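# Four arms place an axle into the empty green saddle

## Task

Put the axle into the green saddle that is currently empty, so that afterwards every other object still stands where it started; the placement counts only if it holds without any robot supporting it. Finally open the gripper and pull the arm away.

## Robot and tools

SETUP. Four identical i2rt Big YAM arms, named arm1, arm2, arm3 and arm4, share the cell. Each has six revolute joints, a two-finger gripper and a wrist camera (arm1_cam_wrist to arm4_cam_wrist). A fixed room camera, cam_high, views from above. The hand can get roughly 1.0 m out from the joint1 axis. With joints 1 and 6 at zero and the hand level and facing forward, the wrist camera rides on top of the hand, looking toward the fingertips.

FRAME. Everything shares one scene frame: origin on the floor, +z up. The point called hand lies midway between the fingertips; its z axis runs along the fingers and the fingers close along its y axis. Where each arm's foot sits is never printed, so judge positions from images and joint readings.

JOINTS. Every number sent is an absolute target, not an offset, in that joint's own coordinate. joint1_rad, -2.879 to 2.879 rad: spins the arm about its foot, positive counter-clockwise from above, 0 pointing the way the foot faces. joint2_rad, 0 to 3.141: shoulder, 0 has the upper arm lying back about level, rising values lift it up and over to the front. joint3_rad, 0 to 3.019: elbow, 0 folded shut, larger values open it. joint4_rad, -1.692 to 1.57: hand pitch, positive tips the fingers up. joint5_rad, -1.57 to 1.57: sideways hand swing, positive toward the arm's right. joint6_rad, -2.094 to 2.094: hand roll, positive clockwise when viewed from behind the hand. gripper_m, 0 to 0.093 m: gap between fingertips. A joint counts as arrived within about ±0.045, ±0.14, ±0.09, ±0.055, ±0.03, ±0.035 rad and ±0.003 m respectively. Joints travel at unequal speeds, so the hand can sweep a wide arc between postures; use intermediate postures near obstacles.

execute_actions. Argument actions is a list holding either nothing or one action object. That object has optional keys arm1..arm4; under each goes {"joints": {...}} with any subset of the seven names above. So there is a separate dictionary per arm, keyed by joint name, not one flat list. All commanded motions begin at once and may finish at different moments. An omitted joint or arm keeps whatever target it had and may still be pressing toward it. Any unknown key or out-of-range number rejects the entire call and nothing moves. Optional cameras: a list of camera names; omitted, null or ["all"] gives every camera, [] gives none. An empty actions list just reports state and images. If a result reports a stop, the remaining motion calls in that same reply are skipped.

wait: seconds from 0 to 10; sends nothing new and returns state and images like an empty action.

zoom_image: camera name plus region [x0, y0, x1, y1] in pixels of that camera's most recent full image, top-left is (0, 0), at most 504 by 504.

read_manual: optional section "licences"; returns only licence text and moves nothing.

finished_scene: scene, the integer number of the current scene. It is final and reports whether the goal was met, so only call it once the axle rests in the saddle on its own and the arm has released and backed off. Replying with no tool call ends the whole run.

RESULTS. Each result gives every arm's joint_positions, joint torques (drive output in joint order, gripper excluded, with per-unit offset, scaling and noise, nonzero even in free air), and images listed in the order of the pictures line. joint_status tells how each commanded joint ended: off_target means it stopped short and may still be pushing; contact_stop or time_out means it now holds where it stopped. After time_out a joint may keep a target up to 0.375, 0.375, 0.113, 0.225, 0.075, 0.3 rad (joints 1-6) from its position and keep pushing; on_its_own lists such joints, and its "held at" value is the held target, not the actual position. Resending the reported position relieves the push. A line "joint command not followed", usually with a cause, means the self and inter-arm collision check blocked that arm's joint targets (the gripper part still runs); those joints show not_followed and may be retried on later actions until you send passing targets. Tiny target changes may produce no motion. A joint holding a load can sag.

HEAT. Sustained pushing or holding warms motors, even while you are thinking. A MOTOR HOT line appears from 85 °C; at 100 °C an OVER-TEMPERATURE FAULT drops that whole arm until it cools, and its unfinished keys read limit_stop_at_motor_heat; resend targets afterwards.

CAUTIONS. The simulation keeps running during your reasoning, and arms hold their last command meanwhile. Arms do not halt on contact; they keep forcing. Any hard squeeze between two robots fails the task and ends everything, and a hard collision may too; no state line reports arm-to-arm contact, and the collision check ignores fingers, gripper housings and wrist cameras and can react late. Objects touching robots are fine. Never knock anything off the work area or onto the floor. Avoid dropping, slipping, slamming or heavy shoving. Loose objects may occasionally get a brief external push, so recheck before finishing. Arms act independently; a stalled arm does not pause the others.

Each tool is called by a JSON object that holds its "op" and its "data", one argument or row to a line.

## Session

{"op": "execute_actions", "data": {
  "actions": []
}}

Scene clock: 0.00 s.
Joint torques (N m, as the arm reports them, + toward a larger angle): no reading
Motor temperatures (°C, as the motors report them): arm1=[31 31 37 29 28 32] | arm2=[30 32 34 32 31 28] | arm3=[30 31 35 31 32 31] | arm4=[31 33 38 31 28 28]
arm1.joint_positions: joint1_rad=+0.639 joint2_rad=+0.591 joint3_rad=+1.454 joint4_rad=-1.509 joint5_rad=+0.094 joint6_rad=-0.069 gripper_m=+0.095
arm1.joint_status: not commanded
arm1.hand: x=-0.5437 y=+0.1904 z=+1.3048 quat_wxyz=(-0.373, -0.395, -0.800, +0.254) (m; scene frame)
arm2.joint_positions: joint1_rad=+0.666 joint2_rad=+0.576 joint3_rad=+1.450 joint4_rad=-1.202 joint5_rad=-0.070 joint6_rad=+0.412 gripper_m=+0.094
arm2.joint_status: not commanded
arm2.hand: x=-0.7840 y=-0.1845 z=+1.3754 quat_wxyz=(-0.124, +0.651, -0.487, -0.569) (m; scene frame)
arm3.joint_positions: joint1_rad=+0.707 joint2_rad=+0.510 joint3_rad=+1.461 joint4_rad=-1.274 joint5_rad=-0.041 joint6_rad=+0.144 gripper_m=+0.095
arm3.joint_status: not commanded
arm3.hand: x=+0.7546 y=+0.2092 z=+1.3757 quat_wxyz=(-0.549, -0.396, -0.709, +0.197) (m; scene frame)
arm4.joint_positions: joint1_rad=+0.779 joint2_rad=+0.476 joint3_rad=+1.323 joint4_rad=-1.450 joint5_rad=+0.042 joint6_rad=+0.014 gripper_m=+0.095
arm4.joint_status: not commanded
arm4.hand: x=+0.5262 y=-0.2206 z=+1.2760 quat_wxyz=(-0.194, +0.809, -0.359, -0.423) (m; scene frame)
pictures: arm1_cam_wrist, arm2_cam_wrist, arm3_cam_wrist, arm4_cam_wrist, cam_high
Images, in order (width x height): arm1_cam_wrist 504x504, arm2_cam_wrist 504x504, arm3_cam_wrist 504x504, arm4_cam_wrist 504x504, cam_high 896x504.

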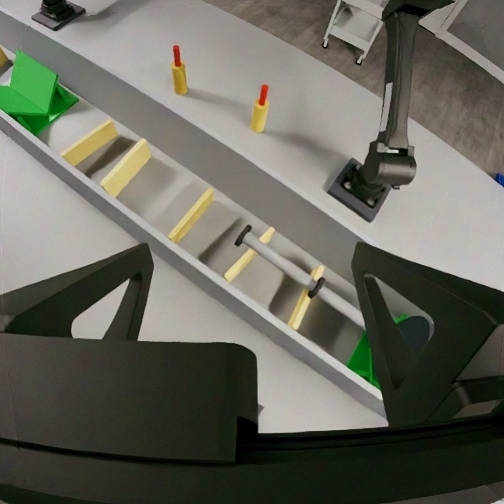

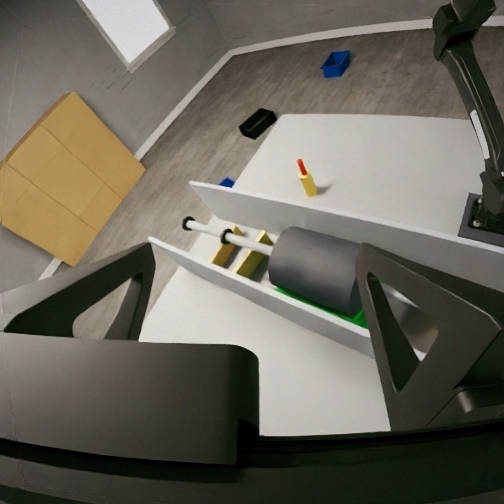

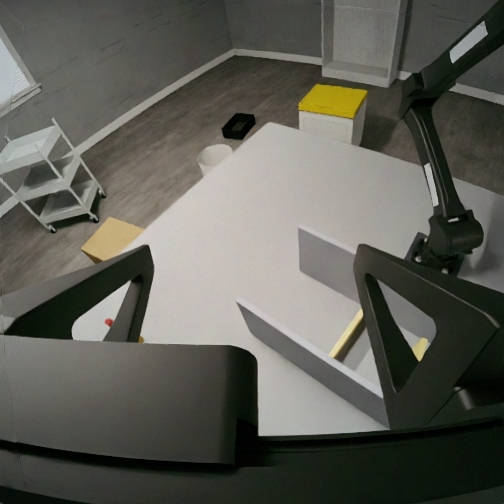

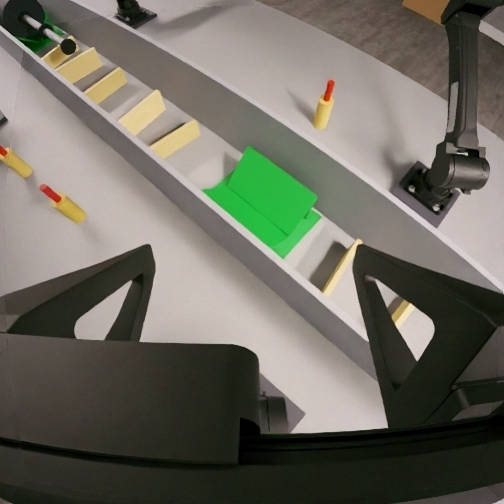

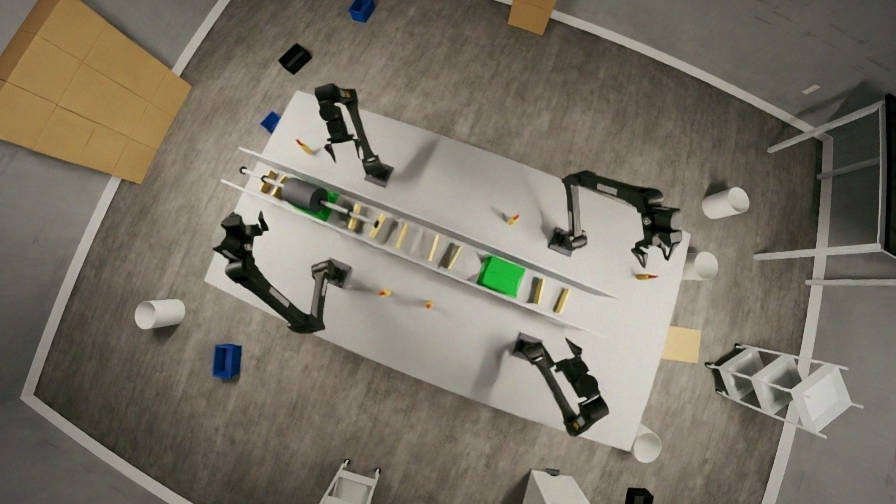

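{"op": "execute_actions", "data": {
  "actions": [
    {"arm2":{"joints":{"joint1_rad":0.95,"joint2_rad":1.86,"joint3_rad":2.06,"joint4_rad":-1.39,"joint5_rad":0,"joint6_rad":-0.62}},"arm1":{"joints":{"joint1_rad":-0.23,"joint2_rad":1.185,"joint3_rad":1.25,"joint4_rad":-1.61,"joint5_rad":0,"joint6_rad":-1.81}},"arm4":{"joints":{"joint1_rad":0.995,"joint2_rad":1.86,"joint3_rad":2.39,"joint4_rad":-1.65,"joint5_rad":0,"joint6_rad":-0.6}}}
  ],
  "cameras": ["arm1_cam_wrist","arm2_cam_wrist","arm4_cam_wrist"]
}}

Scene clock: 18.07 s.
Joint torques (N m, as the arm reports them, + toward a larger angle): arm1=[ 0.36 -4.85  9.76  0.33 -0.15  0.04] | arm2=[  0.48 -20.89  11.96   0.35   0.08  -0.09] | arm3=[-1.37  4.17  8.67  2.19 -0.05 -0.12] | arm4=[  2.17 -20.15  11.67   0.63  -0.14  -0.08]
Motor temperatures (°C, as the motors report them): arm1=[31 31 40 29 28 32] | arm2=[30 32 36 32 31 28] | arm3=[30 31 37 31 32 31] | arm4=[31 33 42 31 28 28]
arm1.joint_positions: joint1_rad=-0.230 joint2_rad=+1.195 joint3_rad=+1.235 joint4_rad=-1.601 joint5_rad=+0.000 joint6_rad=-1.800 gripper_m=+0.095
arm1.joint_status: all done
arm1.hand: x=-0.7191 y=+0.0310 z=+1.0413 quat_wxyz=(-0.001, -0.004, -1.000, +0.007) (m; scene frame)
arm2.joint_positions: joint1_rad=+0.944 joint2_rad=+1.866 joint3_rad=+2.033 joint4_rad=-1.385 joint5_rad=-0.003 joint6_rad=-0.610 gripper_m=+0.094
arm2.joint_status: all done
arm2.hand: x=-1.1654 y=+0.0479 z=+1.0725 quat_wxyz=(-0.105, +0.984, -0.020, -0.140) (m; scene frame)
arm3.joint_positions: joint1_rad=+0.707 joint2_rad=+0.510 joint3_rad=+1.461 joint4_rad=-1.274 joint5_rad=-0.041 joint6_rad=+0.144 gripper_m=+0.095
arm3.joint_status: not commanded
arm3.hand: x=+0.7546 y=+0.2092 z=+1.3757 quat_wxyz=(-0.549, -0.396, -0.709, +0.197) (m; scene frame)
arm4.joint_positions: joint1_rad=+0.982 joint2_rad=+1.850 joint3_rad=+2.341 joint4_rad=-1.641 joint5_rad=+0.002 joint6_rad=-0.587 gripper_m=+0.095
arm4.joint_status: all done
arm4.hand: x=+0.1202 y=+0.0041 z=+1.1961 quat_wxyz=(-0.116, +0.978, -0.004, -0.173) (m; scene frame)
pictures: arm1_cam_wrist, arm2_cam_wrist, arm4_cam_wrist
Images, in order (width x height): arm1_cam_wrist 504x504, arm2_cam_wrist 504x504, arm4_cam_wrist 504x504.

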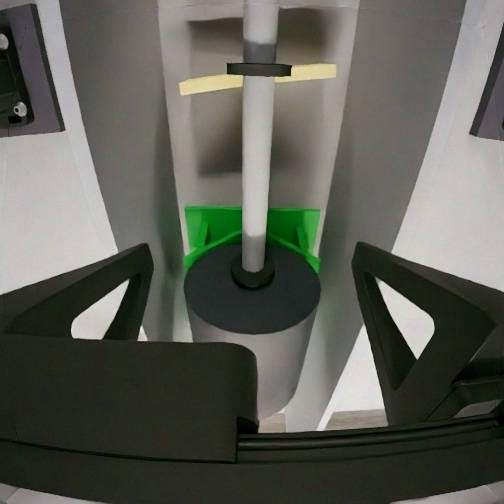

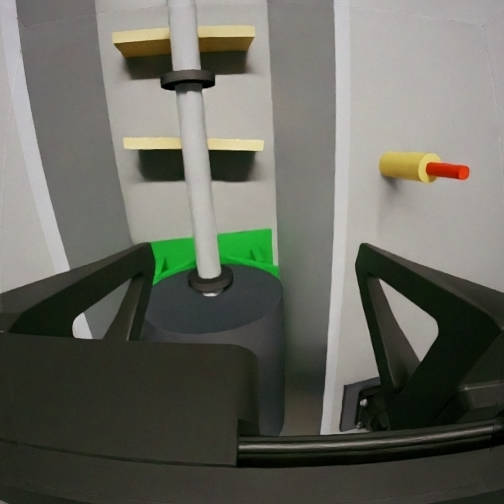

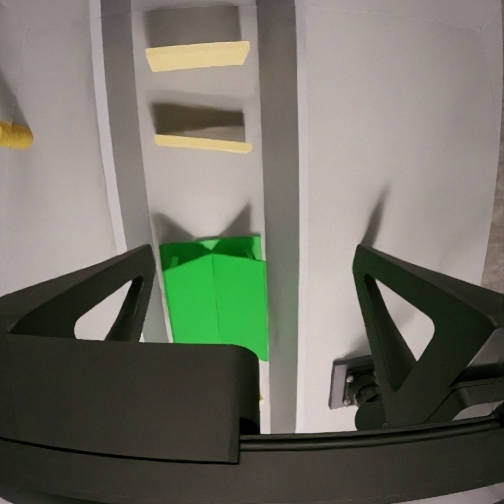

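{"op": "execute_actions", "data": {
  "actions": [
    {"arm2":{"joints":{"joint1_rad":0.998,"joint2_rad":1.95,"joint3_rad":1.67,"joint4_rad":-0.965,"joint6_rad":-0.58}},"arm1":{"joints":{"joint1_rad":-0.40,"joint2_rad":1.33,"joint3_rad":0.93,"joint4_rad":-1.145,"joint6_rad":-1.98}}}
  ],
  "cameras": ["arm1_cam_wrist","arm2_cam_wrist"]
}}

Scene clock: 33.23 s.
Joint torques (N m, as the arm reports them, + toward a larger angle): arm1=[ 0.98 -6.48  8.49  1.22 -0.14  0.03] | arm2=[ -0.58 -23.    10.4    0.92   0.07   0.18] | arm3=[-1.29  3.36  8.65  2.07  0.   -0.09] | arm4=[  2.16 -20.2   11.61   0.62  -0.14  -0.09]
Motor temperatures (°C, as the motors report them): arm1=[31 31 41 29 28 32] | arm2=[30 33 38 32 31 29] | arm3=[30 31 37 31 32 31] | arm4=[31 35 46 31 28 28]
arm1.joint_positions: joint1_rad=-0.408 joint2_rad=+1.346 joint3_rad=+0.919 joint4_rad=-1.155 joint5_rad=+0.000 joint6_rad=-1.970 gripper_m=+0.095
arm1.joint_status: all done
arm1.hand: x=-0.7814 y=+0.0319 z=+0.8747 quat_wxyz=(-0.004, -0.008, -1.000, -0.002) (m; scene frame)
arm2.joint_positions: joint1_rad=+1.003 joint2_rad=+1.968 joint3_rad=+1.655 joint4_rad=-0.977 joint5_rad=-0.003 joint6_rad=-0.590 gripper_m=+0.094
arm2.joint_status: all done
arm2.hand: x=-1.1904 y=+0.0192 z=+0.8662 quat_wxyz=(-0.079, +0.990, +0.000, -0.114) (m; scene frame)
arm3.joint_positions: joint1_rad=+0.707 joint2_rad=+0.510 joint3_rad=+1.461 joint4_rad=-1.274 joint5_rad=-0.041 joint6_rad=+0.144 gripper_m=+0.095
arm3.joint_status: not commanded
arm3.hand: x=+0.7546 y=+0.2092 z=+1.3757 quat_wxyz=(-0.549, -0.396, -0.709, +0.197) (m; scene frame)
arm4.joint_positions: joint1_rad=+0.982 joint2_rad=+1.850 joint3_rad=+2.341 joint4_rad=-1.641 joint5_rad=+0.002 joint6_rad=-0.587 gripper_m=+0.095
arm4.joint_status: not commanded
arm4.hand: x=+0.1202 y=+0.0041 z=+1.1961 quat_wxyz=(-0.116, +0.978, -0.004, -0.173) (m; scene frame)
pictures: arm1_cam_wrist, arm2_cam_wrist
Images, in order (width x height): arm1_cam_wrist 504x504, arm2_cam_wrist 504x504.

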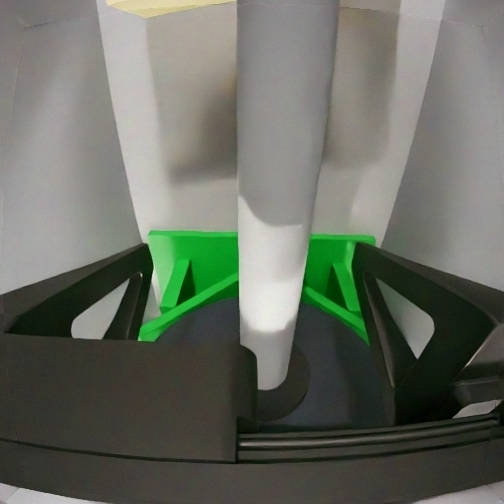

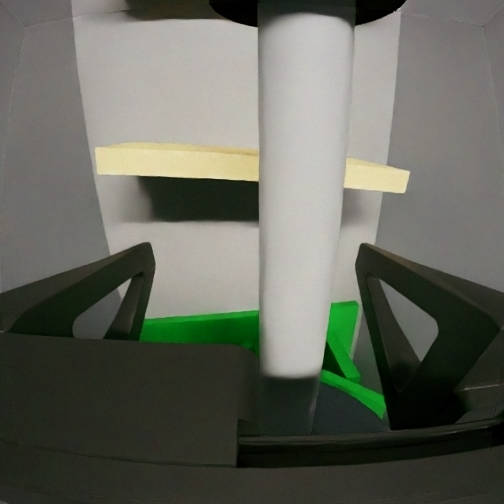

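{"op": "execute_actions", "data": {
  "actions": [
    {"arm2":{"joints":{"joint1_rad":0.962,"joint6_rad":-0.62}},"arm1":{"joints":{"joint4_rad":-1.105}}}
  ],
  "cameras": []
}}

{"op": "execute_actions", "data": {
  "actions": [
    {"arm2":{"joints":{"gripper_m":0}},"arm1":{"joints":{"gripper_m":0}}}
  ],
  "cameras": []
}}

{"op": "execute_actions", "data": {
  "actions": [
    {"arm2":{"joints":{"joint2_rad":1.86,"joint3_rad":2.05,"joint4_rad":-1.35}},"arm1":{"joints":{"joint2_rad":1.235,"joint3_rad":1.34,"joint4_rad":-1.56}}}
  ],
  "cameras": ["arm1_cam_wrist","arm2_cam_wrist"]
}}

Scene clock: 39.73 s.
Joint torques (N m, as the arm reports them, + toward a larger angle): arm1=[ 0.99 -6.48  8.56  1.32 -0.14  0.04] | arm2=[  0.13 -22.95  10.57   0.97   0.08  -0.09] | arm3=[-0.89  3.9   8.57  2.27  0.01 -0.09] | arm4=[  2.21 -20.23  11.63   0.62  -0.13  -0.08]
Motor temperatures (°C, as the motors report them): arm1=[31 32 41 29 28 32] | arm2=[30 34 38 32 31 29] | arm3=[30 31 37 31 32 31] | arm4=[31 35 47 31 28 28]
arm1.joint_positions: joint1_rad=-0.408 joint2_rad=+1.346 joint3_rad=+0.919 joint4_rad=-1.115 joint5_rad=+0.000 joint6_rad=-1.970 gripper_m=+0.095
arm1.joint_status: all done
arm1.hand: x=-0.7854 y=+0.0230 z=+0.8749 quat_wxyz=(+0.004, -0.008, -1.000, +0.016) (m; scene frame)
arm2.joint_positions: joint1_rad=+0.960 joint2_rad=+1.968 joint3_rad=+1.655 joint4_rad=-0.977 joint5_rad=-0.003 joint6_rad=-0.610 gripper_m=+0.094
arm2.joint_status: all done
arm2.hand: x=-1.1738 y=+0.0427 z=+0.8664 quat_wxyz=(-0.083, +0.990, -0.012, -0.112) (m; scene frame)
arm3.joint_positions: joint1_rad=+0.707 joint2_rad=+0.510 joint3_rad=+1.461 joint4_rad=-1.274 joint5_rad=-0.041 joint6_rad=+0.144 gripper_m=+0.095
arm3.joint_status: not commanded
arm3.hand: x=+0.7546 y=+0.2092 z=+1.3757 quat_wxyz=(-0.549, -0.396, -0.709, +0.197) (m; scene frame)
arm4.joint_positions: joint1_rad=+0.982 joint2_rad=+1.850 joint3_rad=+2.341 joint4_rad=-1.641 joint5_rad=+0.002 joint6_rad=-0.587 gripper_m=+0.095
arm4.joint_status: not commanded
arm4.hand: x=+0.1202 y=+0.0041 z=+1.1961 quat_wxyz=(-0.116, +0.978, -0.004, -0.173) (m; scene frame)
pictures: none
No camera images: the call's "cameras" was empty. Leave "cameras" out to get every camera's image.

Scene clock: 40.47 s.
Joint torques (N m, as the arm reports them, + toward a larger angle): arm1=[ 1.06 -6.45  8.62  1.29 -0.4  -0.01] | arm2=[ -1.05 -22.6   10.56   1.27   0.27   0.12] | arm3=[-1.45  3.2   8.77  2.17  0.03 -0.12] | arm4=[  2.11 -20.23  11.64   0.64  -0.14  -0.08]
Motor temperatures (°C, as the motors report them): arm1=[31 32 41 29 28 32] | arm2=[30 34 38 32 31 29] | arm3=[30 31 37 31 32 31] | arm4=[31 35 47 31 28 28]
arm1.joint_positions: joint1_rad=-0.409 joint2_rad=+1.346 joint3_rad=+0.918 joint4_rad=-1.115 joint5_rad=+0.007 joint6_rad=-1.963 gripper_m=+0.024
arm1.joint_status: gripper_m off_target (ended at +0.024, target +0.000)
arm1.hand: x=-0.7867 y=+0.0238 z=+0.8747 quat_wxyz=(+0.007, -0.012, -1.000, +0.015) (m; scene frame)
arm2.joint_positions: joint1_rad=+0.971 joint2_rad=+1.967 joint3_rad=+1.654 joint4_rad=-0.985 joint5_rad=-0.008 joint6_rad=-0.627 gripper_m=+0.022
arm2.joint_status: gripper_m off_target (ended at +0.022, target +0.000)
arm2.hand: x=-1.1767 y=+0.0351 z=+0.8663 quat_wxyz=(-0.079, +0.991, +0.002, -0.110) (m; scene frame)
arm3.joint_positions: joint1_rad=+0.707 joint2_rad=+0.510 joint3_rad=+1.461 joint4_rad=-1.274 joint5_rad=-0.041 joint6_rad=+0.144 gripper_m=+0.095
arm3.joint_status: not commanded
arm3.hand: x=+0.7546 y=+0.2092 z=+1.3757 quat_wxyz=(-0.549, -0.396, -0.709, +0.197) (m; scene frame)
arm4.joint_positions: joint1_rad=+0.982 joint2_rad=+1.850 joint3_rad=+2.341 joint4_rad=-1.641 joint5_rad=+0.002 joint6_rad=-0.587 gripper_m=+0.095
arm4.joint_status: not commanded
arm4.hand: x=+0.1202 y=+0.0041 z=+1.1961 quat_wxyz=(-0.116, +0.978, -0.004, -0.173) (m; scene frame)
pictures: none
No camera images: the call's "cameras" was empty. Leave "cameras" out to get every camera's image.

Scene clock: 41.83 s.
Joint torques (N m, as the arm reports them, + toward a larger angle): arm1=[ 0.93 -6.46 13.98  0.57 -0.4  -0.16] | arm2=[ -1.4  -24.75  16.18   0.9    0.08   0.  ] | arm3=[-1.76  3.93  8.66  2.18 -0.01 -0.15] | arm4=[  2.17 -20.24  11.65   0.62  -0.14  -0.09]
Motor temperatures (°C, as the motors report them): arm1=[31 32 42 29 28 32] | arm2=[30 34 38 32 31 29] | arm3=[30 31 37 31 32 31] | arm4=[31 35 47 31 28 28]
arm1.joint_positions: joint1_rad=-0.407 joint2_rad=+1.257 joint3_rad=+1.275 joint4_rad=-1.556 joint5_rad=+0.006 joint6_rad=-1.947 gripper_m=+0.024
arm1.joint_status: all done
arm1.hand: x=-0.7871 y=+0.0231 z=+1.0369 quat_wxyz=(+0.008, -0.019, -1.000, +0.017) (m; scene frame)
arm2.joint_positions: joint1_rad=+0.970 joint2_rad=+1.903 joint3_rad=+1.972 joint4_rad=-1.360 joint5_rad=-0.003 joint6_rad=-0.618 gripper_m=+0.022
arm2.joint_status: all done
arm2.hand: x=-1.1756 y=+0.0340 z=+1.0227 quat_wxyz=(-0.082, +0.990, -0.003, -0.111) (m; scene frame)
arm3.joint_positions: joint1_rad=+0.707 joint2_rad=+0.510 joint3_rad=+1.461 joint4_rad=-1.274 joint5_rad=-0.041 joint6_rad=+0.144 gripper_m=+0.095
arm3.joint_status: not commanded
arm3.hand: x=+0.7546 y=+0.2092 z=+1.3757 quat_wxyz=(-0.549, -0.396, -0.709, +0.197) (m; scene frame)
arm4.joint_positions: joint1_rad=+0.982 joint2_rad=+1.850 joint3_rad=+2.341 joint4_rad=-1.641 joint5_rad=+0.002 joint6_rad=-0.587 gripper_m=+0.095
arm4.joint_status: not commanded
arm4.hand: x=+0.1202 y=+0.0041 z=+1.1961 quat_wxyz=(-0.116, +0.978, -0.004, -0.173) (m; scene frame)
pictures: arm1_cam_wrist, arm2_cam_wrist
Images, in order (width x height): arm1_cam_wrist 504x504, arm2_cam_wrist 504x504.

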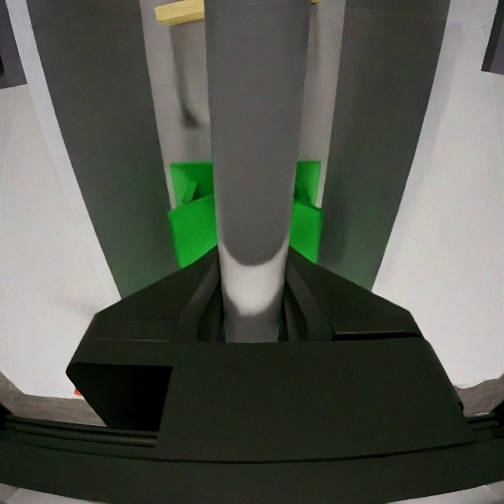

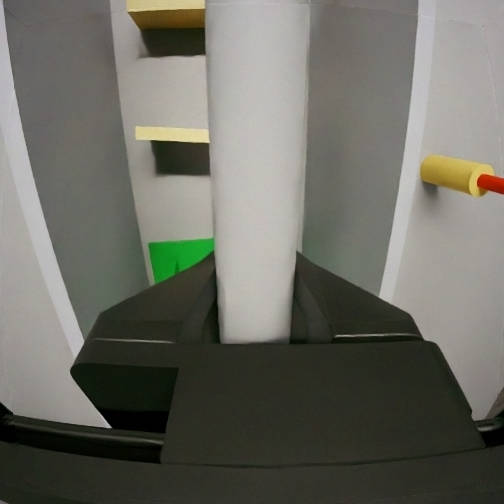

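{"op": "execute_actions", "data": {
  "actions": [
    {"arm2":{"joints":{"joint1_rad":0.74,"joint2_rad":1.51,"joint3_rad":1.595,"joint4_rad":-1.45,"joint6_rad":-0.85}},"arm1":{"joints":{"joint1_rad":0.205,"joint2_rad":1.18,"joint3_rad":1.30,"joint4_rad":-1.625,"joint6_rad":-1.36}}}
  ],
  "cameras": []
}}

{"op": "execute_actions", "data": {
  "actions": [
    {"arm2":{"joints":{"joint1_rad":0.327,"joint2_rad":1.30,"joint3_rad":1.37,"joint4_rad":-1.54,"joint6_rad":-1.26}},"arm1":{"joints":{"joint1_rad":0.71,"joint2_rad":1.415,"joint3_rad":1.545,"joint4_rad":-1.605,"joint6_rad":-0.865}}}
  ],
  "cameras": []
}}

{"op": "execute_actions", "data": {
  "actions": [
    {"arm2":{"joints":{"joint1_rad":-0.255,"joint2_rad":1.31,"joint3_rad":1.40,"joint4_rad":-1.59,"joint6_rad":-1.845}},"arm1":{"joints":{"joint1_rad":0.99,"joint2_rad":1.765,"joint3_rad":1.99,"joint4_rad":-1.53,"joint6_rad":-0.59}}}
  ],
  "cameras": ["arm4_cam_wrist","cam_high"]
}}

Scene clock: 62.93 s.
Joint torques (N m, as the arm reports them, + toward a larger angle): arm1=[ 2.09 -4.46 10.97  1.18 -0.11  0.27] | arm2=[  0.38 -17.11  12.06   0.04   0.35   0.27] | arm3=[-1.48  3.96  8.71  2.4  -0.01 -0.04] | arm4=[  2.15 -20.21  11.64   0.63  -0.14  -0.09]
Motor temperatures (°C, as the motors report them): arm1=[31 32 46 29 28 32] | arm2=[30 35 42 32 31 29] | arm3=[30 31 38 31 32 31] | arm4=[31 36 48 31 28 28]
arm1.joint_positions: joint1_rad=+0.186 joint2_rad=+1.189 joint3_rad=+1.270 joint4_rad=-1.631 joint5_rad=+0.000 joint6_rad=-1.376 gripper_m=+0.024
arm1.joint_status: all done
arm1.hand: x=-0.5829 y=+0.0271 z=+1.0570 quat_wxyz=(-0.004, -0.008, -1.000, +0.013) (m; scene frame)
arm2.joint_positions: joint1_rad=+0.735 joint2_rad=+1.541 joint3_rad=+1.565 joint4_rad=-1.446 joint5_rad=-0.010 joint6_rad=-0.868 gripper_m=+0.022
arm2.joint_status: all done
arm2.hand: x=-0.9665 y=+0.0243 z=+1.0449 quat_wxyz=(-0.056, +0.997, +0.005, -0.049) (m; scene frame)
arm3.joint_positions: joint1_rad=+0.707 joint2_rad=+0.510 joint3_rad=+1.461 joint4_rad=-1.274 joint5_rad=-0.041 joint6_rad=+0.144 gripper_m=+0.095
arm3.joint_status: not commanded
arm3.hand: x=+0.7546 y=+0.2092 z=+1.3757 quat_wxyz=(-0.549, -0.396, -0.709, +0.197) (m; scene frame)
arm4.joint_positions: joint1_rad=+0.982 joint2_rad=+1.850 joint3_rad=+2.341 joint4_rad=-1.641 joint5_rad=+0.002 joint6_rad=-0.587 gripper_m=+0.095
arm4.joint_status: not commanded
arm4.hand: x=+0.1202 y=+0.0041 z=+1.1961 quat_wxyz=(-0.116, +0.978, -0.004, -0.173) (m; scene frame)
pictures: none
No camera images: the call's "cameras" was empty. Leave "cameras" out to get every camera's image.

Scene clock: 64.10 s.
Joint torques (N m, as the arm reports them, + toward a larger angle): arm1=[ 1.12 -9.17 13.6   1.04 -0.18  0.14] | arm2=[  2.13 -13.67  12.18  -0.34   0.36   0.42] | arm3=[-1.    3.81  8.79  2.22  0.02 -0.14] | arm4=[  2.14 -20.21  11.63   0.63  -0.14  -0.09]
Motor temperatures (°C, as the motors report them): arm1=[31 32 47 29 28 32] | arm2=[30 35 42 32 31 29] | arm3=[30 31 38 31 32 31] | arm4=[31 36 48 31 28 28]
arm1.joint_positions: joint1_rad=+0.700 joint2_rad=+1.440 joint3_rad=+1.481 joint4_rad=-1.609 joint5_rad=+0.002 joint6_rad=-0.867 gripper_m=+0.024
arm1.joint_status: all done
arm1.hand: x=-0.3720 y=+0.0261 z=+1.0502 quat_wxyz=(-0.002, -0.006, -1.000, +0.004) (m; scene frame)
arm2.joint_positions: joint1_rad=+0.307 joint2_rad=+1.334 joint3_rad=+1.335 joint4_rad=-1.533 joint5_rad=-0.011 joint6_rad=-1.293 gripper_m=+0.022
arm2.joint_status: all done
arm2.hand: x=-0.7520 y=+0.0233 z=+1.0387 quat_wxyz=(-0.020, +1.000, +0.003, -0.008) (m; scene frame)
arm3.joint_positions: joint1_rad=+0.707 joint2_rad=+0.510 joint3_rad=+1.461 joint4_rad=-1.274 joint5_rad=-0.041 joint6_rad=+0.144 gripper_m=+0.095
arm3.joint_status: not commanded
arm3.hand: x=+0.7546 y=+0.2092 z=+1.3757 quat_wxyz=(-0.549, -0.396, -0.709, +0.197) (m; scene frame)
arm4.joint_positions: joint1_rad=+0.982 joint2_rad=+1.850 joint3_rad=+2.341 joint4_rad=-1.641 joint5_rad=+0.002 joint6_rad=-0.587 gripper_m=+0.095
arm4.joint_status: not commanded
arm4.hand: x=+0.1202 y=+0.0041 z=+1.1961 quat_wxyz=(-0.116, +0.978, -0.004, -0.173) (m; scene frame)
pictures: none
No camera images: the call's "cameras" was empty. Leave "cameras" out to get every camera's image.

Scene clock: 65.30 s.
Joint torques (N m, as the arm reports them, + toward a larger angle): arm1=[  0.38 -15.35  15.12   2.43  -0.5    0.17] | arm2=[ -1.14 -15.91  14.34  -0.32  -0.14   0.24] | arm3=[-1.4   3.91  8.7   2.28  0.05 -0.1 ] | arm4=[  2.12 -20.21  11.61   0.64  -0.13  -0.08]
Motor temperatures (°C, as the motors report them): arm1=[31 32 47 29 28 32] | arm2=[30 35 42 32 31 29] | arm3=[30 31 38 31 32 31] | arm4=[31 36 48 31 28 28]
arm1.joint_positions: joint1_rad=+0.986 joint2_rad=+1.798 joint3_rad=+1.911 joint4_rad=-1.555 joint5_rad=+0.010 joint6_rad=-0.595 gripper_m=+0.024
arm1.joint_status: all done
arm1.hand: x=-0.1576 y=+0.0233 z=+1.0495 quat_wxyz=(-0.052, +0.001, -0.998, +0.043) (m; scene frame)
arm2.joint_positions: joint1_rad=-0.247 joint2_rad=+1.364 joint3_rad=+1.335 joint4_rad=-1.586 joint5_rad=+0.003 joint6_rad=-1.864 gripper_m=+0.022
arm2.joint_status: all done
arm2.hand: x=-0.5383 y=+0.0161 z=+1.0289 quat_wxyz=(+0.019, +1.000, +0.011, -0.002) (m; scene frame)
arm3.joint_positions: joint1_rad=+0.707 joint2_rad=+0.510 joint3_rad=+1.461 joint4_rad=-1.274 joint5_rad=-0.041 joint6_rad=+0.144 gripper_m=+0.095
arm3.joint_status: not commanded
arm3.hand: x=+0.7546 y=+0.2092 z=+1.3757 quat_wxyz=(-0.549, -0.396, -0.709, +0.197) (m; scene frame)
arm4.joint_positions: joint1_rad=+0.982 joint2_rad=+1.850 joint3_rad=+2.341 joint4_rad=-1.641 joint5_rad=+0.002 joint6_rad=-0.587 gripper_m=+0.095
arm4.joint_status: not commanded
arm4.hand: x=+0.1202 y=+0.0041 z=+1.1961 quat_wxyz=(-0.116, +0.978, -0.004, -0.173) (m; scene frame)
pictures: arm4_cam_wrist, cam_high
Images, in order (width x height): arm4_cam_wrist 504x504, cam_high 896x504.

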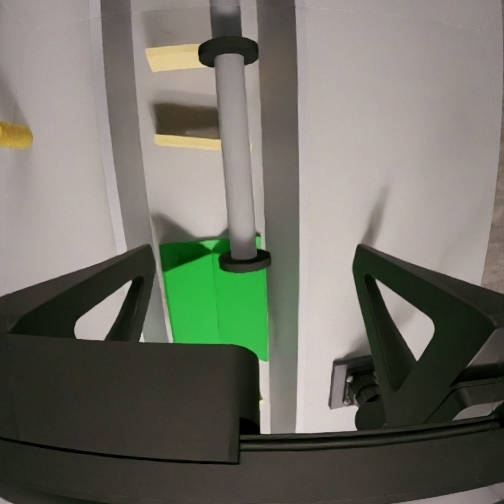

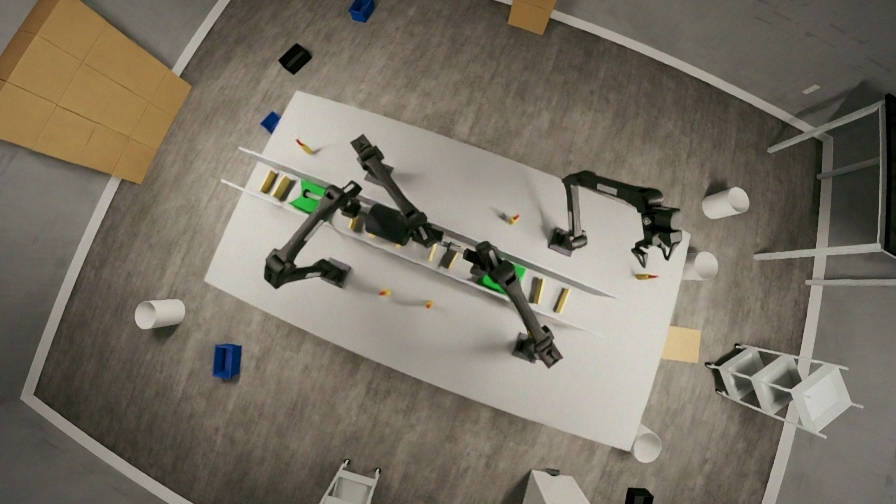

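{"op": "execute_actions", "data": {
  "actions": [
    {"arm4":{"joints":{"joint1_rad":0.972,"joint2_rad":1.90,"joint3_rad":2.02,"joint4_rad":-1.34,"joint6_rad":-0.62}}}
  ],
  "cameras": ["arm4_cam_wrist"]
}}

Scene clock: 71.97 s.
Joint torques (N m, as the arm reports them, + toward a larger angle): arm1=[  0.64 -14.89  15.2    2.44  -0.49   0.18] | arm2=[ -0.53 -15.71  14.44  -0.4   -0.14   0.23] | arm3=[-1.51  4.37  8.76  2.2  -0.03 -0.09] | arm4=[  0.22 -23.39   8.5    1.34  -0.14  -0.08]
Motor temperatures (°C, as the motors report them): arm1=[31 33 48 29 28 32] | arm2=[30 34 42 32 31 29] | arm3=[30 31 38 31 32 31] | arm4=[31 36 48 31 28 28]
arm1.joint_positions: joint1_rad=+0.986 joint2_rad=+1.798 joint3_rad=+1.911 joint4_rad=-1.555 joint5_rad=+0.010 joint6_rad=-0.595 gripper_m=+0.024
arm1.joint_status: not commanded
arm1.hand: x=-0.1576 y=+0.0233 z=+1.0495 quat_wxyz=(-0.052, +0.001, -0.998, +0.043) (m; scene frame)
arm2.joint_positions: joint1_rad=-0.247 joint2_rad=+1.364 joint3_rad=+1.335 joint4_rad=-1.586 joint5_rad=+0.003 joint6_rad=-1.864 gripper_m=+0.022
arm2.joint_status: not commanded
arm2.hand: x=-0.5383 y=+0.0161 z=+1.0289 quat_wxyz=(+0.019, +1.000, +0.011, -0.002) (m; scene frame)
arm3.joint_positions: joint1_rad=+0.707 joint2_rad=+0.510 joint3_rad=+1.461 joint4_rad=-1.274 joint5_rad=-0.041 joint6_rad=+0.144 gripper_m=+0.095
arm3.joint_status: not commanded
arm3.hand: x=+0.7546 y=+0.2092 z=+1.3757 quat_wxyz=(-0.549, -0.396, -0.709, +0.197) (m; scene frame)
arm4.joint_positions: joint1_rad=+0.982 joint2_rad=+1.903 joint3_rad=+2.025 joint4_rad=-1.355 joint5_rad=+0.002 joint6_rad=-0.607 gripper_m=+0.095
arm4.joint_status: all done
arm4.hand: x=+0.0858 y=+0.0270 z=+1.0457 quat_wxyz=(-0.095, +0.986, +0.005, -0.139) (m; scene frame)
pictures: arm4_cam_wrist
Images, in order (width x height): arm4_cam_wrist 504x504.

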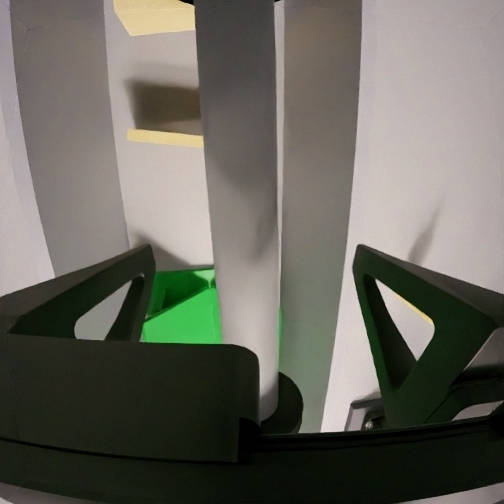

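{"op": "execute_actions", "data": {
  "actions": [
    {"arm4":{"joints":{"gripper_m":0,"joint1_rad":0.982}},"arm1":{"joints":{"joint2_rad":1.735,"joint3_rad":1.995}},"arm2":{"joints":{"joint2_rad":1.35,"joint3_rad":1.36}}}
  ],
  "cameras": []
}}

{"op": "execute_actions", "data": {
  "actions": [
    {"arm2":{"joints":{"gripper_m":0.093}}}
  ],
  "cameras": []
}}

{"op": "execute_actions", "data": {
  "actions": [
    {"arm2":{"joints":{"joint2_rad":1.31,"joint3_rad":1.5,"joint4_rad":-1.68}}}
  ],
  "cameras": []
}}

{"op": "execute_actions", "data": {
  "actions": [
    {"arm2":{"joints":{"joint1_rad":0.285,"joint6_rad":1.84,"joint3_rad":1.56}}}
  ],
  "cameras": ["arm2_cam_wrist"]
}}

Scene clock: 80.97 s.
Joint torques (N m, as the arm reports them, + toward a larger angle): arm1=[  0.58 -17.33  15.69   2.45  -0.33   0.18] | arm2=[ -0.69 -12.62  11.17  -0.45  -0.24   0.25] | arm3=[-1.28  4.59  8.69  2.28 -0.01 -0.16] | arm4=[  1.1  -23.27   8.49   1.37   0.03   0.2 ]
Motor temperatures (°C, as the motors report them): arm1=[31 34 50 29 28 32] | arm2=[30 34 42 32 31 29] | arm3=[30 31 38 31 32 31] | arm4=[31 36 47 31 28 28]
arm1.joint_positions: joint1_rad=+0.986 joint2_rad=+1.798 joint3_rad=+1.911 joint4_rad=-1.556 joint5_rad=+0.006 joint6_rad=-0.595 gripper_m=+0.024
arm1.joint_status: all done
arm1.hand: x=-0.1573 y=+0.0242 z=+1.0496 quat_wxyz=(-0.053, +0.001, -0.998, +0.041) (m; scene frame)
arm2.joint_positions: joint1_rad=-0.247 joint2_rad=+1.371 joint3_rad=+1.335 joint4_rad=-1.586 joint5_rad=+0.005 joint6_rad=-1.864 gripper_m=+0.022
arm2.joint_status: all done
arm2.hand: x=-0.5377 y=+0.0168 z=+1.0264 quat_wxyz=(+0.022, +1.000, +0.011, -0.002) (m; scene frame)
arm3.joint_positions: joint1_rad=+0.707 joint2_rad=+0.510 joint3_rad=+1.461 joint4_rad=-1.274 joint5_rad=-0.041 joint6_rad=+0.144 gripper_m=+0.095
arm3.joint_status: not commanded
arm3.hand: x=+0.7546 y=+0.2092 z=+1.3757 quat_wxyz=(-0.549, -0.396, -0.709, +0.197) (m; scene frame)
arm4.joint_positions: joint1_rad=+0.982 joint2_rad=+1.902 joint3_rad=+2.025 joint4_rad=-1.356 joint5_rad=-0.002 joint6_rad=-0.632 gripper_m=+0.023
arm4.joint_status: gripper_m off_target (ended at +0.023, target +0.000); the others done
arm4.hand: x=+0.0858 y=+0.0261 z=+1.0459 quat_wxyz=(-0.095, +0.986, +0.018, -0.139) (m; scene frame)
pictures: none
No camera images: the call's "cameras" was empty. Leave "cameras" out to get every camera's image.

Scene clock: 81.90 s.
Joint torques (N m, as the arm reports them, + toward a larger angle): arm1=[  0.26 -20.31  15.58   1.16   0.32  -0.07] | arm2=[ -0.64 -11.66  11.24  -0.39  -0.21   0.16] | arm3=[-1.06  3.39  8.77  2.09  0.02 -0.12] | arm4=[  0.8  -18.11   8.51   1.39  -0.11   0.7 ]
Motor temperatures (°C, as the motors report them): arm1=[31 34 50 29 28 32] | arm2=[30 34 42 32 31 29] | arm3=[30 31 38 31 32 31] | arm4=[31 36 46 31 28 28]
arm1.joint_positions: joint1_rad=+0.990 joint2_rad=+1.835 joint3_rad=+1.911 joint4_rad=-1.531 joint5_rad=-0.010 joint6_rad=-0.565 gripper_m=+0.024
arm1.joint_status: not commanded
arm1.hand: x=-0.1451 y=+0.0218 z=+1.0292 quat_wxyz=(-0.053, -0.012, -0.998, +0.030) (m; scene frame)
arm2.joint_positions: joint1_rad=-0.247 joint2_rad=+1.363 joint3_rad=+1.335 joint4_rad=-1.586 joint5_rad=+0.004 joint6_rad=-1.855 gripper_m=+0.093
arm2.joint_status: all done
arm2.hand: x=-0.5381 y=+0.0158 z=+1.0294 quat_wxyz=(+0.018, +1.000, +0.006, -0.001) (m; scene frame)
arm3.joint_positions: joint1_rad=+0.707 joint2_rad=+0.510 joint3_rad=+1.461 joint4_rad=-1.274 joint5_rad=-0.041 joint6_rad=+0.144 gripper_m=+0.095
arm3.joint_status: not commanded
arm3.hand: x=+0.7546 y=+0.2092 z=+1.3757 quat_wxyz=(-0.549, -0.396, -0.709, +0.197) (m; scene frame)
arm4.joint_positions: joint1_rad=+0.985 joint2_rad=+1.854 joint3_rad=+2.025 joint4_rad=-1.354 joint5_rad=+0.001 joint6_rad=-0.673 gripper_m=+0.023
arm4.joint_status: not commanded
arm4.hand: x=+0.0911 y=+0.0209 z=+1.0768 quat_wxyz=(-0.113, +0.981, +0.039, -0.156) (m; scene frame)
pictures: none
No camera images: the call's "cameras" was empty. Leave "cameras" out to get every camera's image.

Scene clock: 82.80 s.
Joint torques (N m, as the arm reports them, + toward a larger angle): arm1=[  0.59 -20.52  15.48   1.16   0.31  -0.08] | arm2=[-0.83 -9.64 13.06 -0.36 -0.21  0.16] | arm3=[-0.69  3.84  8.71  2.33  0.01 -0.07] | arm4=[  0.81 -18.29   8.5    1.36  -0.11   0.7 ]
Motor temperatures (°C, as the motors report them): arm1=[31 34 50 29 28 32] | arm2=[30 34 42 32 31 29] | arm3=[30 31 38 31 32 31] | arm4=[31 36 46 31 28 28]
arm1.joint_positions: joint1_rad=+0.990 joint2_rad=+1.835 joint3_rad=+1.911 joint4_rad=-1.531 joint5_rad=-0.010 joint6_rad=-0.565 gripper_m=+0.024
arm1.joint_status: not commanded
arm1.hand: x=-0.1451 y=+0.0218 z=+1.0292 quat_wxyz=(-0.053, -0.012, -0.998, +0.030) (m; scene frame)
arm2.joint_positions: joint1_rad=-0.247 joint2_rad=+1.307 joint3_rad=+1.454 joint4_rad=-1.672 joint5_rad=+0.004 joint6_rad=-1.855 gripper_m=+0.093
arm2.joint_status: all done
arm2.hand: x=-0.5395 y=+0.0119 z=+1.0944 quat_wxyz=(-0.024, +1.000, +0.006, +0.011) (m; scene frame)
arm3.joint_positions: joint1_rad=+0.707 joint2_rad=+0.510 joint3_rad=+1.461 joint4_rad=-1.274 joint5_rad=-0.041 joint6_rad=+0.144 gripper_m=+0.095
arm3.joint_status: not commanded
arm3.hand: x=+0.7546 y=+0.2092 z=+1.3757 quat_wxyz=(-0.549, -0.396, -0.709, +0.197) (m; scene frame)
arm4.joint_positions: joint1_rad=+0.985 joint2_rad=+1.854 joint3_rad=+2.025 joint4_rad=-1.354 joint5_rad=+0.001 joint6_rad=-0.673 gripper_m=+0.023
arm4.joint_status: not commanded
arm4.hand: x=+0.0911 y=+0.0209 z=+1.0768 quat_wxyz=(-0.113, +0.981, +0.039, -0.156) (m; scene frame)
pictures: none
No camera images: the call's "cameras" was empty. Leave "cameras" out to get every camera's image.

Scene clock: 85.77 s.
Joint torques (N m, as the arm reports them, + toward a larger angle): arm1=[  0.24 -20.35  15.6    1.14   0.32  -0.08] | arm2=[-0.18 -9.88 13.63 -0.21  0.03  0.16] | arm3=[-1.3   5.03  8.83  2.16  0.   -0.08] | arm4=[  0.85 -18.31   8.49   1.37  -0.11   0.7 ]
Motor temperatures (°C, as the motors report them): arm1=[31 35 51 29 28 32] | arm2=[30 34 42 32 31 29] | arm3=[30 31 38 31 32 31] | arm4=[31 36 46 31 28 28]
arm1.joint_positions: joint1_rad=+0.990 joint2_rad=+1.835 joint3_rad=+1.911 joint4_rad=-1.531 joint5_rad=-0.010 joint6_rad=-0.565 gripper_m=+0.024
arm1.joint_status: not commanded
arm1.hand: x=-0.1451 y=+0.0218 z=+1.0292 quat_wxyz=(-0.053, -0.012, -0.998, +0.030) (m; scene frame)
arm2.joint_positions: joint1_rad=+0.287 joint2_rad=+1.309 joint3_rad=+1.506 joint4_rad=-1.673 joint5_rad=+0.002 joint6_rad=+1.829 gripper_m=+0.093
arm2.joint_status: all done
arm2.hand: x=-0.7417 y=+0.0222 z=+1.1131 quat_wxyz=(+0.008, +0.002, -0.999, -0.048) (m; scene frame)
arm3.joint_positions: joint1_rad=+0.707 joint2_rad=+0.510 joint3_rad=+1.461 joint4_rad=-1.274 joint5_rad=-0.041 joint6_rad=+0.144 gripper_m=+0.095
arm3.joint_status: not commanded
arm3.hand: x=+0.7546 y=+0.2092 z=+1.3757 quat_wxyz=(-0.549, -0.396, -0.709, +0.197) (m; scene frame)
arm4.joint_positions: joint1_rad=+0.985 joint2_rad=+1.854 joint3_rad=+2.025 joint4_rad=-1.354 joint5_rad=+0.001 joint6_rad=-0.673 gripper_m=+0.023
arm4.joint_status: not commanded
arm4.hand: x=+0.0911 y=+0.0209 z=+1.0768 quat_wxyz=(-0.113, +0.981, +0.039, -0.156) (m; scene frame)
pictures: arm2_cam_wrist
Images, in order (width x height): arm2_cam_wrist 504x504.

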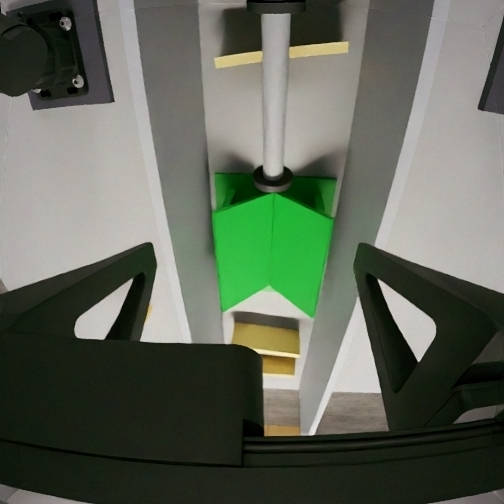

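{"op": "execute_actions", "data": {
  "actions": [
    {"arm1":{"joints":{"joint2_rad":1.68}},"arm4":{"joints":{"joint2_rad":1.95}},"arm3":{"joints":{"joint1_rad":1.3}}}
  ]
}}

Scene clock: 106.80 s.
Joint torques (N m, as the arm reports them, + toward a larger angle): arm1=[  0.27 -24.27  15.61   1.35   0.26  -0.08] | arm2=[-0.25 -9.54 13.72 -0.26  0.05  0.13] | arm3=[ 0.34  4.32  8.72  2.12 -0.02 -0.1 ] | arm4=[  0.82 -14.63   8.5    1.39  -0.1    0.7 ]
Motor temperatures (°C, as the motors report them): arm1=[31 37 53 29 28 32] | arm2=[30 33 42 32 31 29] | arm3=[30 31 38 31 32 31] | arm4=[31 36 45 31 28 28]
arm1.joint_positions: joint1_rad=+0.990 joint2_rad=+1.835 joint3_rad=+1.911 joint4_rad=-1.535 joint5_rad=-0.008 joint6_rad=-0.565 gripper_m=+0.024
arm1.joint_status: joint2_rad time_out (moved +0.000 of -0.155)
arm1.on_its_own: joint2_rad reads +1.835 and still pushes toward +1.680 since a time_out
arm1.hand: x=-0.1461 y=+0.0222 z=+1.0291 quat_wxyz=(-0.051, -0.012, -0.998, +0.029) (m; scene frame)
arm2.joint_positions: joint1_rad=+0.287 joint2_rad=+1.309 joint3_rad=+1.506 joint4_rad=-1.673 joint5_rad=+0.002 joint6_rad=+1.830 gripper_m=+0.093
arm2.joint_status: not commanded
arm2.hand: x=-0.7417 y=+0.0222 z=+1.1131 quat_wxyz=(+0.008, +0.002, -0.999, -0.048) (m; scene frame)
arm3.joint_positions: joint1_rad=+1.286 joint2_rad=+0.510 joint3_rad=+1.461 joint4_rad=-1.274 joint5_rad=-0.041 joint6_rad=+0.144 gripper_m=+0.095
arm3.joint_status: all done
arm3.hand: x=+0.8102 y=+0.2954 z=+1.3765 quat_wxyz=(-0.584, -0.177, -0.791, +0.032) (m; scene frame)
arm4.joint_positions: joint1_rad=+0.985 joint2_rad=+1.861 joint3_rad=+2.025 joint4_rad=-1.354 joint5_rad=+0.001 joint6_rad=-0.673 gripper_m=+0.023
arm4.joint_status: all done
arm4.hand: x=+0.0901 y=+0.0214 z=+1.0727 quat_wxyz=(-0.111, +0.981, +0.039, -0.153) (m; scene frame)
pictures: arm1_cam_wrist, arm2_cam_wrist, arm3_cam_wrist, arm4_cam_wrist, cam_high
Images, in order (width x height): arm1_cam_wrist 504x504, arm2_cam_wrist 504x504, arm3_cam_wrist 504x504, arm4_cam_wrist 504x504, cam_high 896x504.

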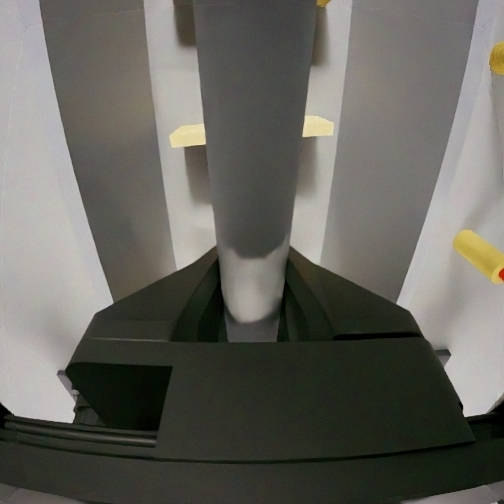

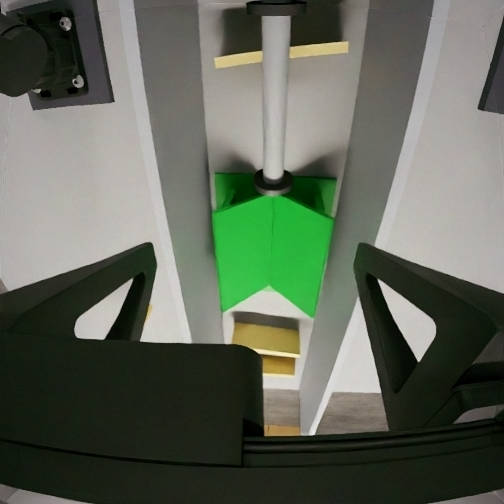

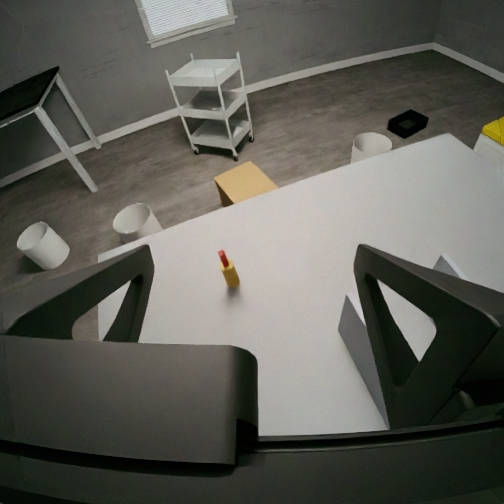

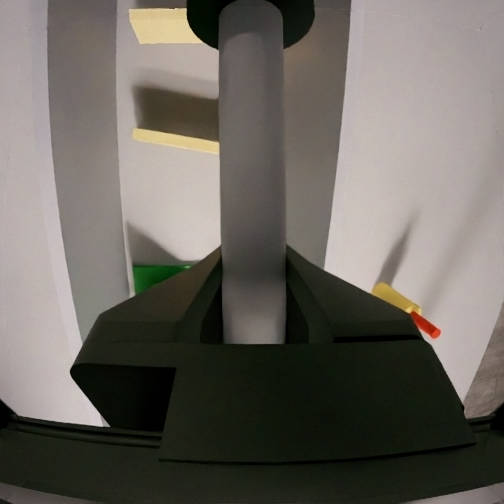

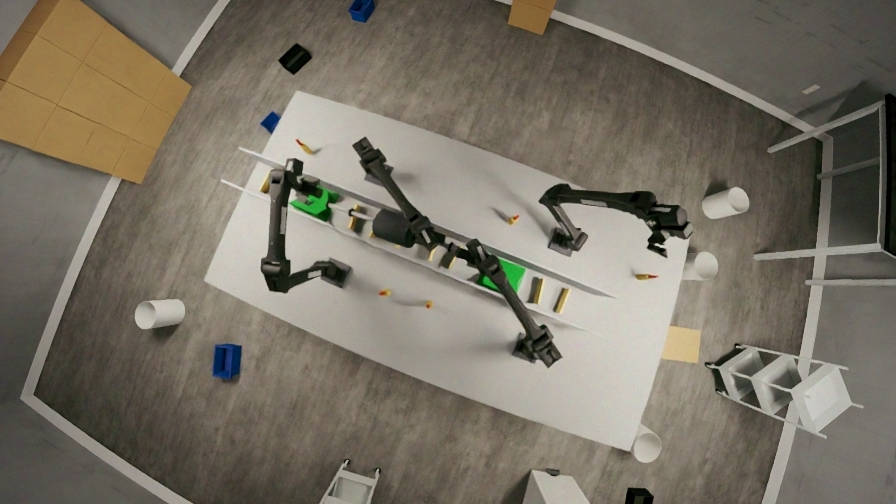

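{"op": "execute_actions", "data": {
  "actions": [
    {"arm2":{"joints":{"joint1_rad":0.207,"joint2_rad":1.285,"joint3_rad":0.975,"joint4_rad":-1.14,"joint6_rad":1.757}}}
  ],
  "cameras": ["arm2_cam_wrist","arm1_cam_wrist"]
}}

Scene clock: 121.07 s.
Joint torques (N m, as the arm reports them, + toward a larger angle): arm1=[  0.28 -24.39  15.61   1.37   0.26  -0.08] | arm2=[ 0.4  -9.74  8.96  0.44  0.04 -0.1 ] | arm3=[ 0.38  3.81  8.56  2.25  0.04 -0.12] | arm4=[  0.86 -14.56   8.48   1.38  -0.1    0.7 ]
Motor temperatures (°C, as the motors report them): arm1=[31 39 54 29 28 32] | arm2=[30 33 42 32 31 29] | arm3=[30 31 38 31 32 31] | arm4=[31 35 45 31 28 28]
arm1.joint_positions: joint1_rad=+0.990 joint2_rad=+1.835 joint3_rad=+1.911 joint4_rad=-1.535 joint5_rad=-0.008 joint6_rad=-0.565 gripper_m=+0.024
arm1.joint_status: not commanded
arm1.on_its_own: joint2_rad reads +1.835 and still pushes toward +1.680 since a time_out
arm1.hand: x=-0.1461 y=+0.0222 z=+1.0291 quat_wxyz=(-0.051, -0.012, -0.998, +0.029) (m; scene frame)
arm2.joint_positions: joint1_rad=+0.204 joint2_rad=+1.291 joint3_rad=+0.974 joint4_rad=-1.151 joint5_rad=+0.002 joint6_rad=+1.767 gripper_m=+0.093
arm2.joint_status: all done
arm2.hand: x=-0.7064 y=+0.0144 z=+0.9192 quat_wxyz=(+0.006, -0.008, -0.999, -0.054) (m; scene frame)
arm3.joint_positions: joint1_rad=+1.286 joint2_rad=+0.510 joint3_rad=+1.461 joint4_rad=-1.274 joint5_rad=-0.041 joint6_rad=+0.144 gripper_m=+0.095
arm3.joint_status: not commanded
arm3.hand: x=+0.8102 y=+0.2954 z=+1.3765 quat_wxyz=(-0.584, -0.177, -0.791, +0.032) (m; scene frame)
arm4.joint_positions: joint1_rad=+0.985 joint2_rad=+1.861 joint3_rad=+2.025 joint4_rad=-1.354 joint5_rad=+0.001 joint6_rad=-0.673 gripper_m=+0.023
arm4.joint_status: not commanded
arm4.hand: x=+0.0901 y=+0.0214 z=+1.0727 quat_wxyz=(-0.111, +0.981, +0.039, -0.153) (m; scene frame)
pictures: arm1_cam_wrist, arm2_cam_wrist
Images, in order (width x height): arm1_cam_wrist 504x504, arm2_cam_wrist 504x504.

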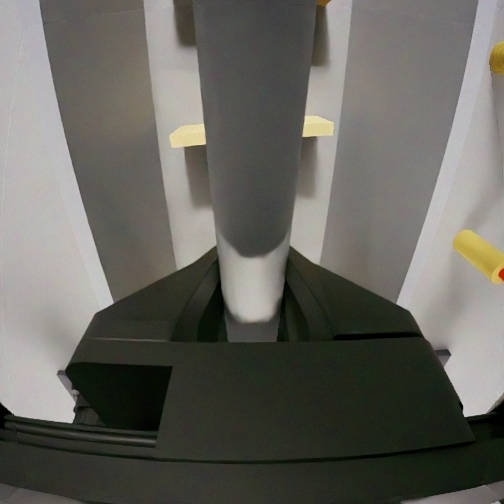

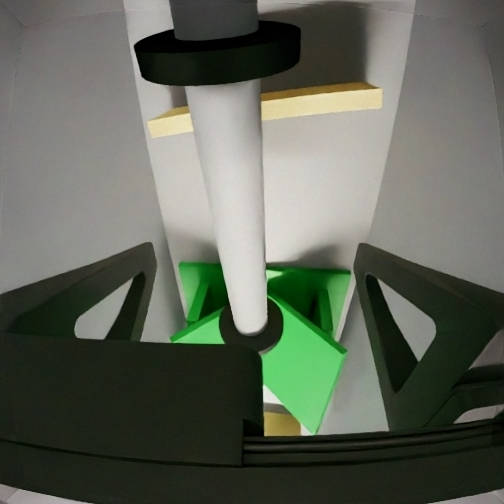

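{"op": "execute_actions", "data": {
  "actions": [
    {"arm2":{"joints":{"joint3_rad":0.915,"joint4_rad":-1.09}}}
  ],
  "cameras": ["arm2_cam_wrist"]
}}

{"op": "execute_actions", "data": {
  "actions": [
    {"arm2":{"joints":{"gripper_m":0.0}}}
  ],
  "cameras": ["arm2_cam_wrist"]
}}

Scene clock: 130.17 s.
Joint torques (N m, as the arm reports them, + toward a larger angle): arm1=[  0.25 -24.38  15.61   1.37   0.26  -0.08] | arm2=[ 0.19 -9.47  8.81  0.44  0.02 -0.11] | arm3=[-0.29  3.85  8.73  2.24 -0.01 -0.09] | arm4=[  0.81 -14.62   8.5    1.38  -0.1    0.7 ]
Motor temperatures (°C, as the motors report them): arm1=[31 40 54 29 28 32] | arm2=[30 33 40 32 31 29] | arm3=[30 31 38 31 32 31] | arm4=[31 35 45 31 28 28]
arm1.joint_positions: joint1_rad=+0.990 joint2_rad=+1.835 joint3_rad=+1.911 joint4_rad=-1.535 joint5_rad=-0.008 joint6_rad=-0.565 gripper_m=+0.024
arm1.joint_status: not commanded
arm1.on_its_own: joint2_rad reads +1.835 and still pushes toward +1.680 since a time_out
arm1.hand: x=-0.1461 y=+0.0222 z=+1.0291 quat_wxyz=(-0.051, -0.012, -0.998, +0.029) (m; scene frame)
arm2.joint_positions: joint1_rad=+0.204 joint2_rad=+1.291 joint3_rad=+0.914 joint4_rad=-1.101 joint5_rad=+0.002 joint6_rad=+1.767 gripper_m=+0.093
arm2.joint_status: all done
arm2.hand: x=-0.7044 y=+0.0042 z=+0.8971 quat_wxyz=(+0.005, -0.008, -0.999, -0.048) (m; scene frame)
arm3.joint_positions: joint1_rad=+1.286 joint2_rad=+0.510 joint3_rad=+1.461 joint4_rad=-1.274 joint5_rad=-0.041 joint6_rad=+0.144 gripper_m=+0.095
arm3.joint_status: not commanded
arm3.hand: x=+0.8102 y=+0.2954 z=+1.3765 quat_wxyz=(-0.584, -0.177, -0.791, +0.032) (m; scene frame)
arm4.joint_positions: joint1_rad=+0.985 joint2_rad=+1.861 joint3_rad=+2.025 joint4_rad=-1.354 joint5_rad=+0.001 joint6_rad=-0.673 gripper_m=+0.023
arm4.joint_status: not commanded
arm4.hand: x=+0.0901 y=+0.0214 z=+1.0727 quat_wxyz=(-0.111, +0.981, +0.039, -0.153) (m; scene frame)
pictures: arm2_cam_wrist
Images, in order (width x height): arm2_cam_wrist 504x504.

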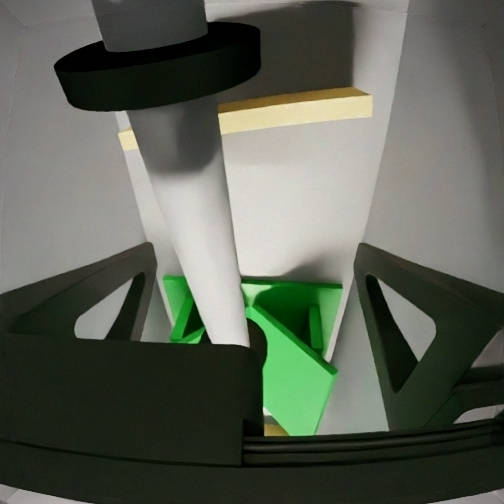

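Scene clock: 130.87 s.
Joint torques (N m, as the arm reports them, + toward a larger angle): arm1=[  0.88 -24.3   15.55   1.15  -0.07   0.1 ] | arm2=[ 0.07 -9.63  8.89  0.    0.12  0.04] | arm3=[-0.45  3.79  8.8   2.29  0.   -0.14] | arm4=[  0.75 -14.6    8.54   1.17   0.22   0.85]
Motor temperatures (°C, as the motors report them): arm1=[31 40 54 29 28 32] | arm2=[30 33 40 32 31 29] | arm3=[30 31 38 31 32 31] | arm4=[31 35 45 31 28 28]
arm1.joint_positions: joint1_rad=+0.982 joint2_rad=+1.835 joint3_rad=+1.911 joint4_rad=-1.531 joint5_rad=+0.000 joint6_rad=-0.585 gripper_m=+0.024
arm1.joint_status: not commanded
arm1.on_its_own: joint2_rad reads +1.835 and still pushes toward +1.680 since a time_out
arm1.hand: x=-0.1484 y=+0.0169 z=+1.0292 quat_wxyz=(-0.050, -0.005, -0.998, +0.035) (m; scene frame)
arm2.joint_positions: joint1_rad=+0.205 joint2_rad=+1.291 joint3_rad=+0.914 joint4_rad=-1.086 joint5_rad=+0.000 joint6_rad=+1.754 gripper_m=+0.024
arm2.joint_status: gripper_m off_target (ended at +0.024, target +0.000)
arm2.hand: x=-0.7058 y=+0.0075 z=+0.8976 quat_wxyz=(+0.007, -0.001, -0.998, -0.056) (m; scene frame)
arm3.joint_positions: joint1_rad=+1.286 joint2_rad=+0.510 joint3_rad=+1.461 joint4_rad=-1.274 joint5_rad=-0.041 joint6_rad=+0.144 gripper_m=+0.095
arm3.joint_status: not commanded
arm3.hand: x=+0.8102 y=+0.2954 z=+1.3765 quat_wxyz=(-0.584, -0.177, -0.791, +0.032) (m; scene frame)
arm4.joint_positions: joint1_rad=+0.986 joint2_rad=+1.861 joint3_rad=+2.025 joint4_rad=-1.348 joint5_rad=-0.007 joint6_rad=-0.685 gripper_m=+0.023
arm4.joint_status: not commanded
arm4.hand: x=+0.0878 y=+0.0207 z=+1.0727 quat_wxyz=(-0.110, +0.980, +0.046, -0.157) (m; scene frame)
pictures: arm2_cam_wrist
Images, in order (width x height): arm2_cam_wrist 504x504.

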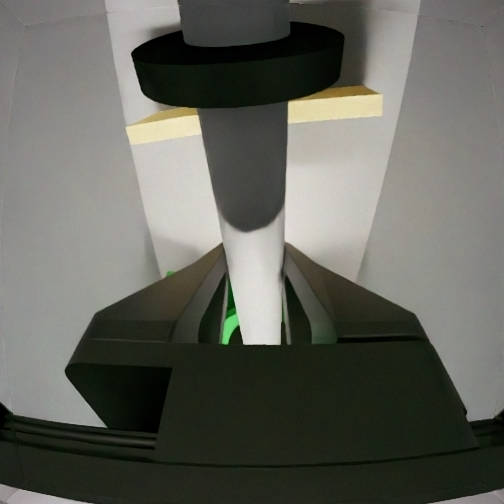

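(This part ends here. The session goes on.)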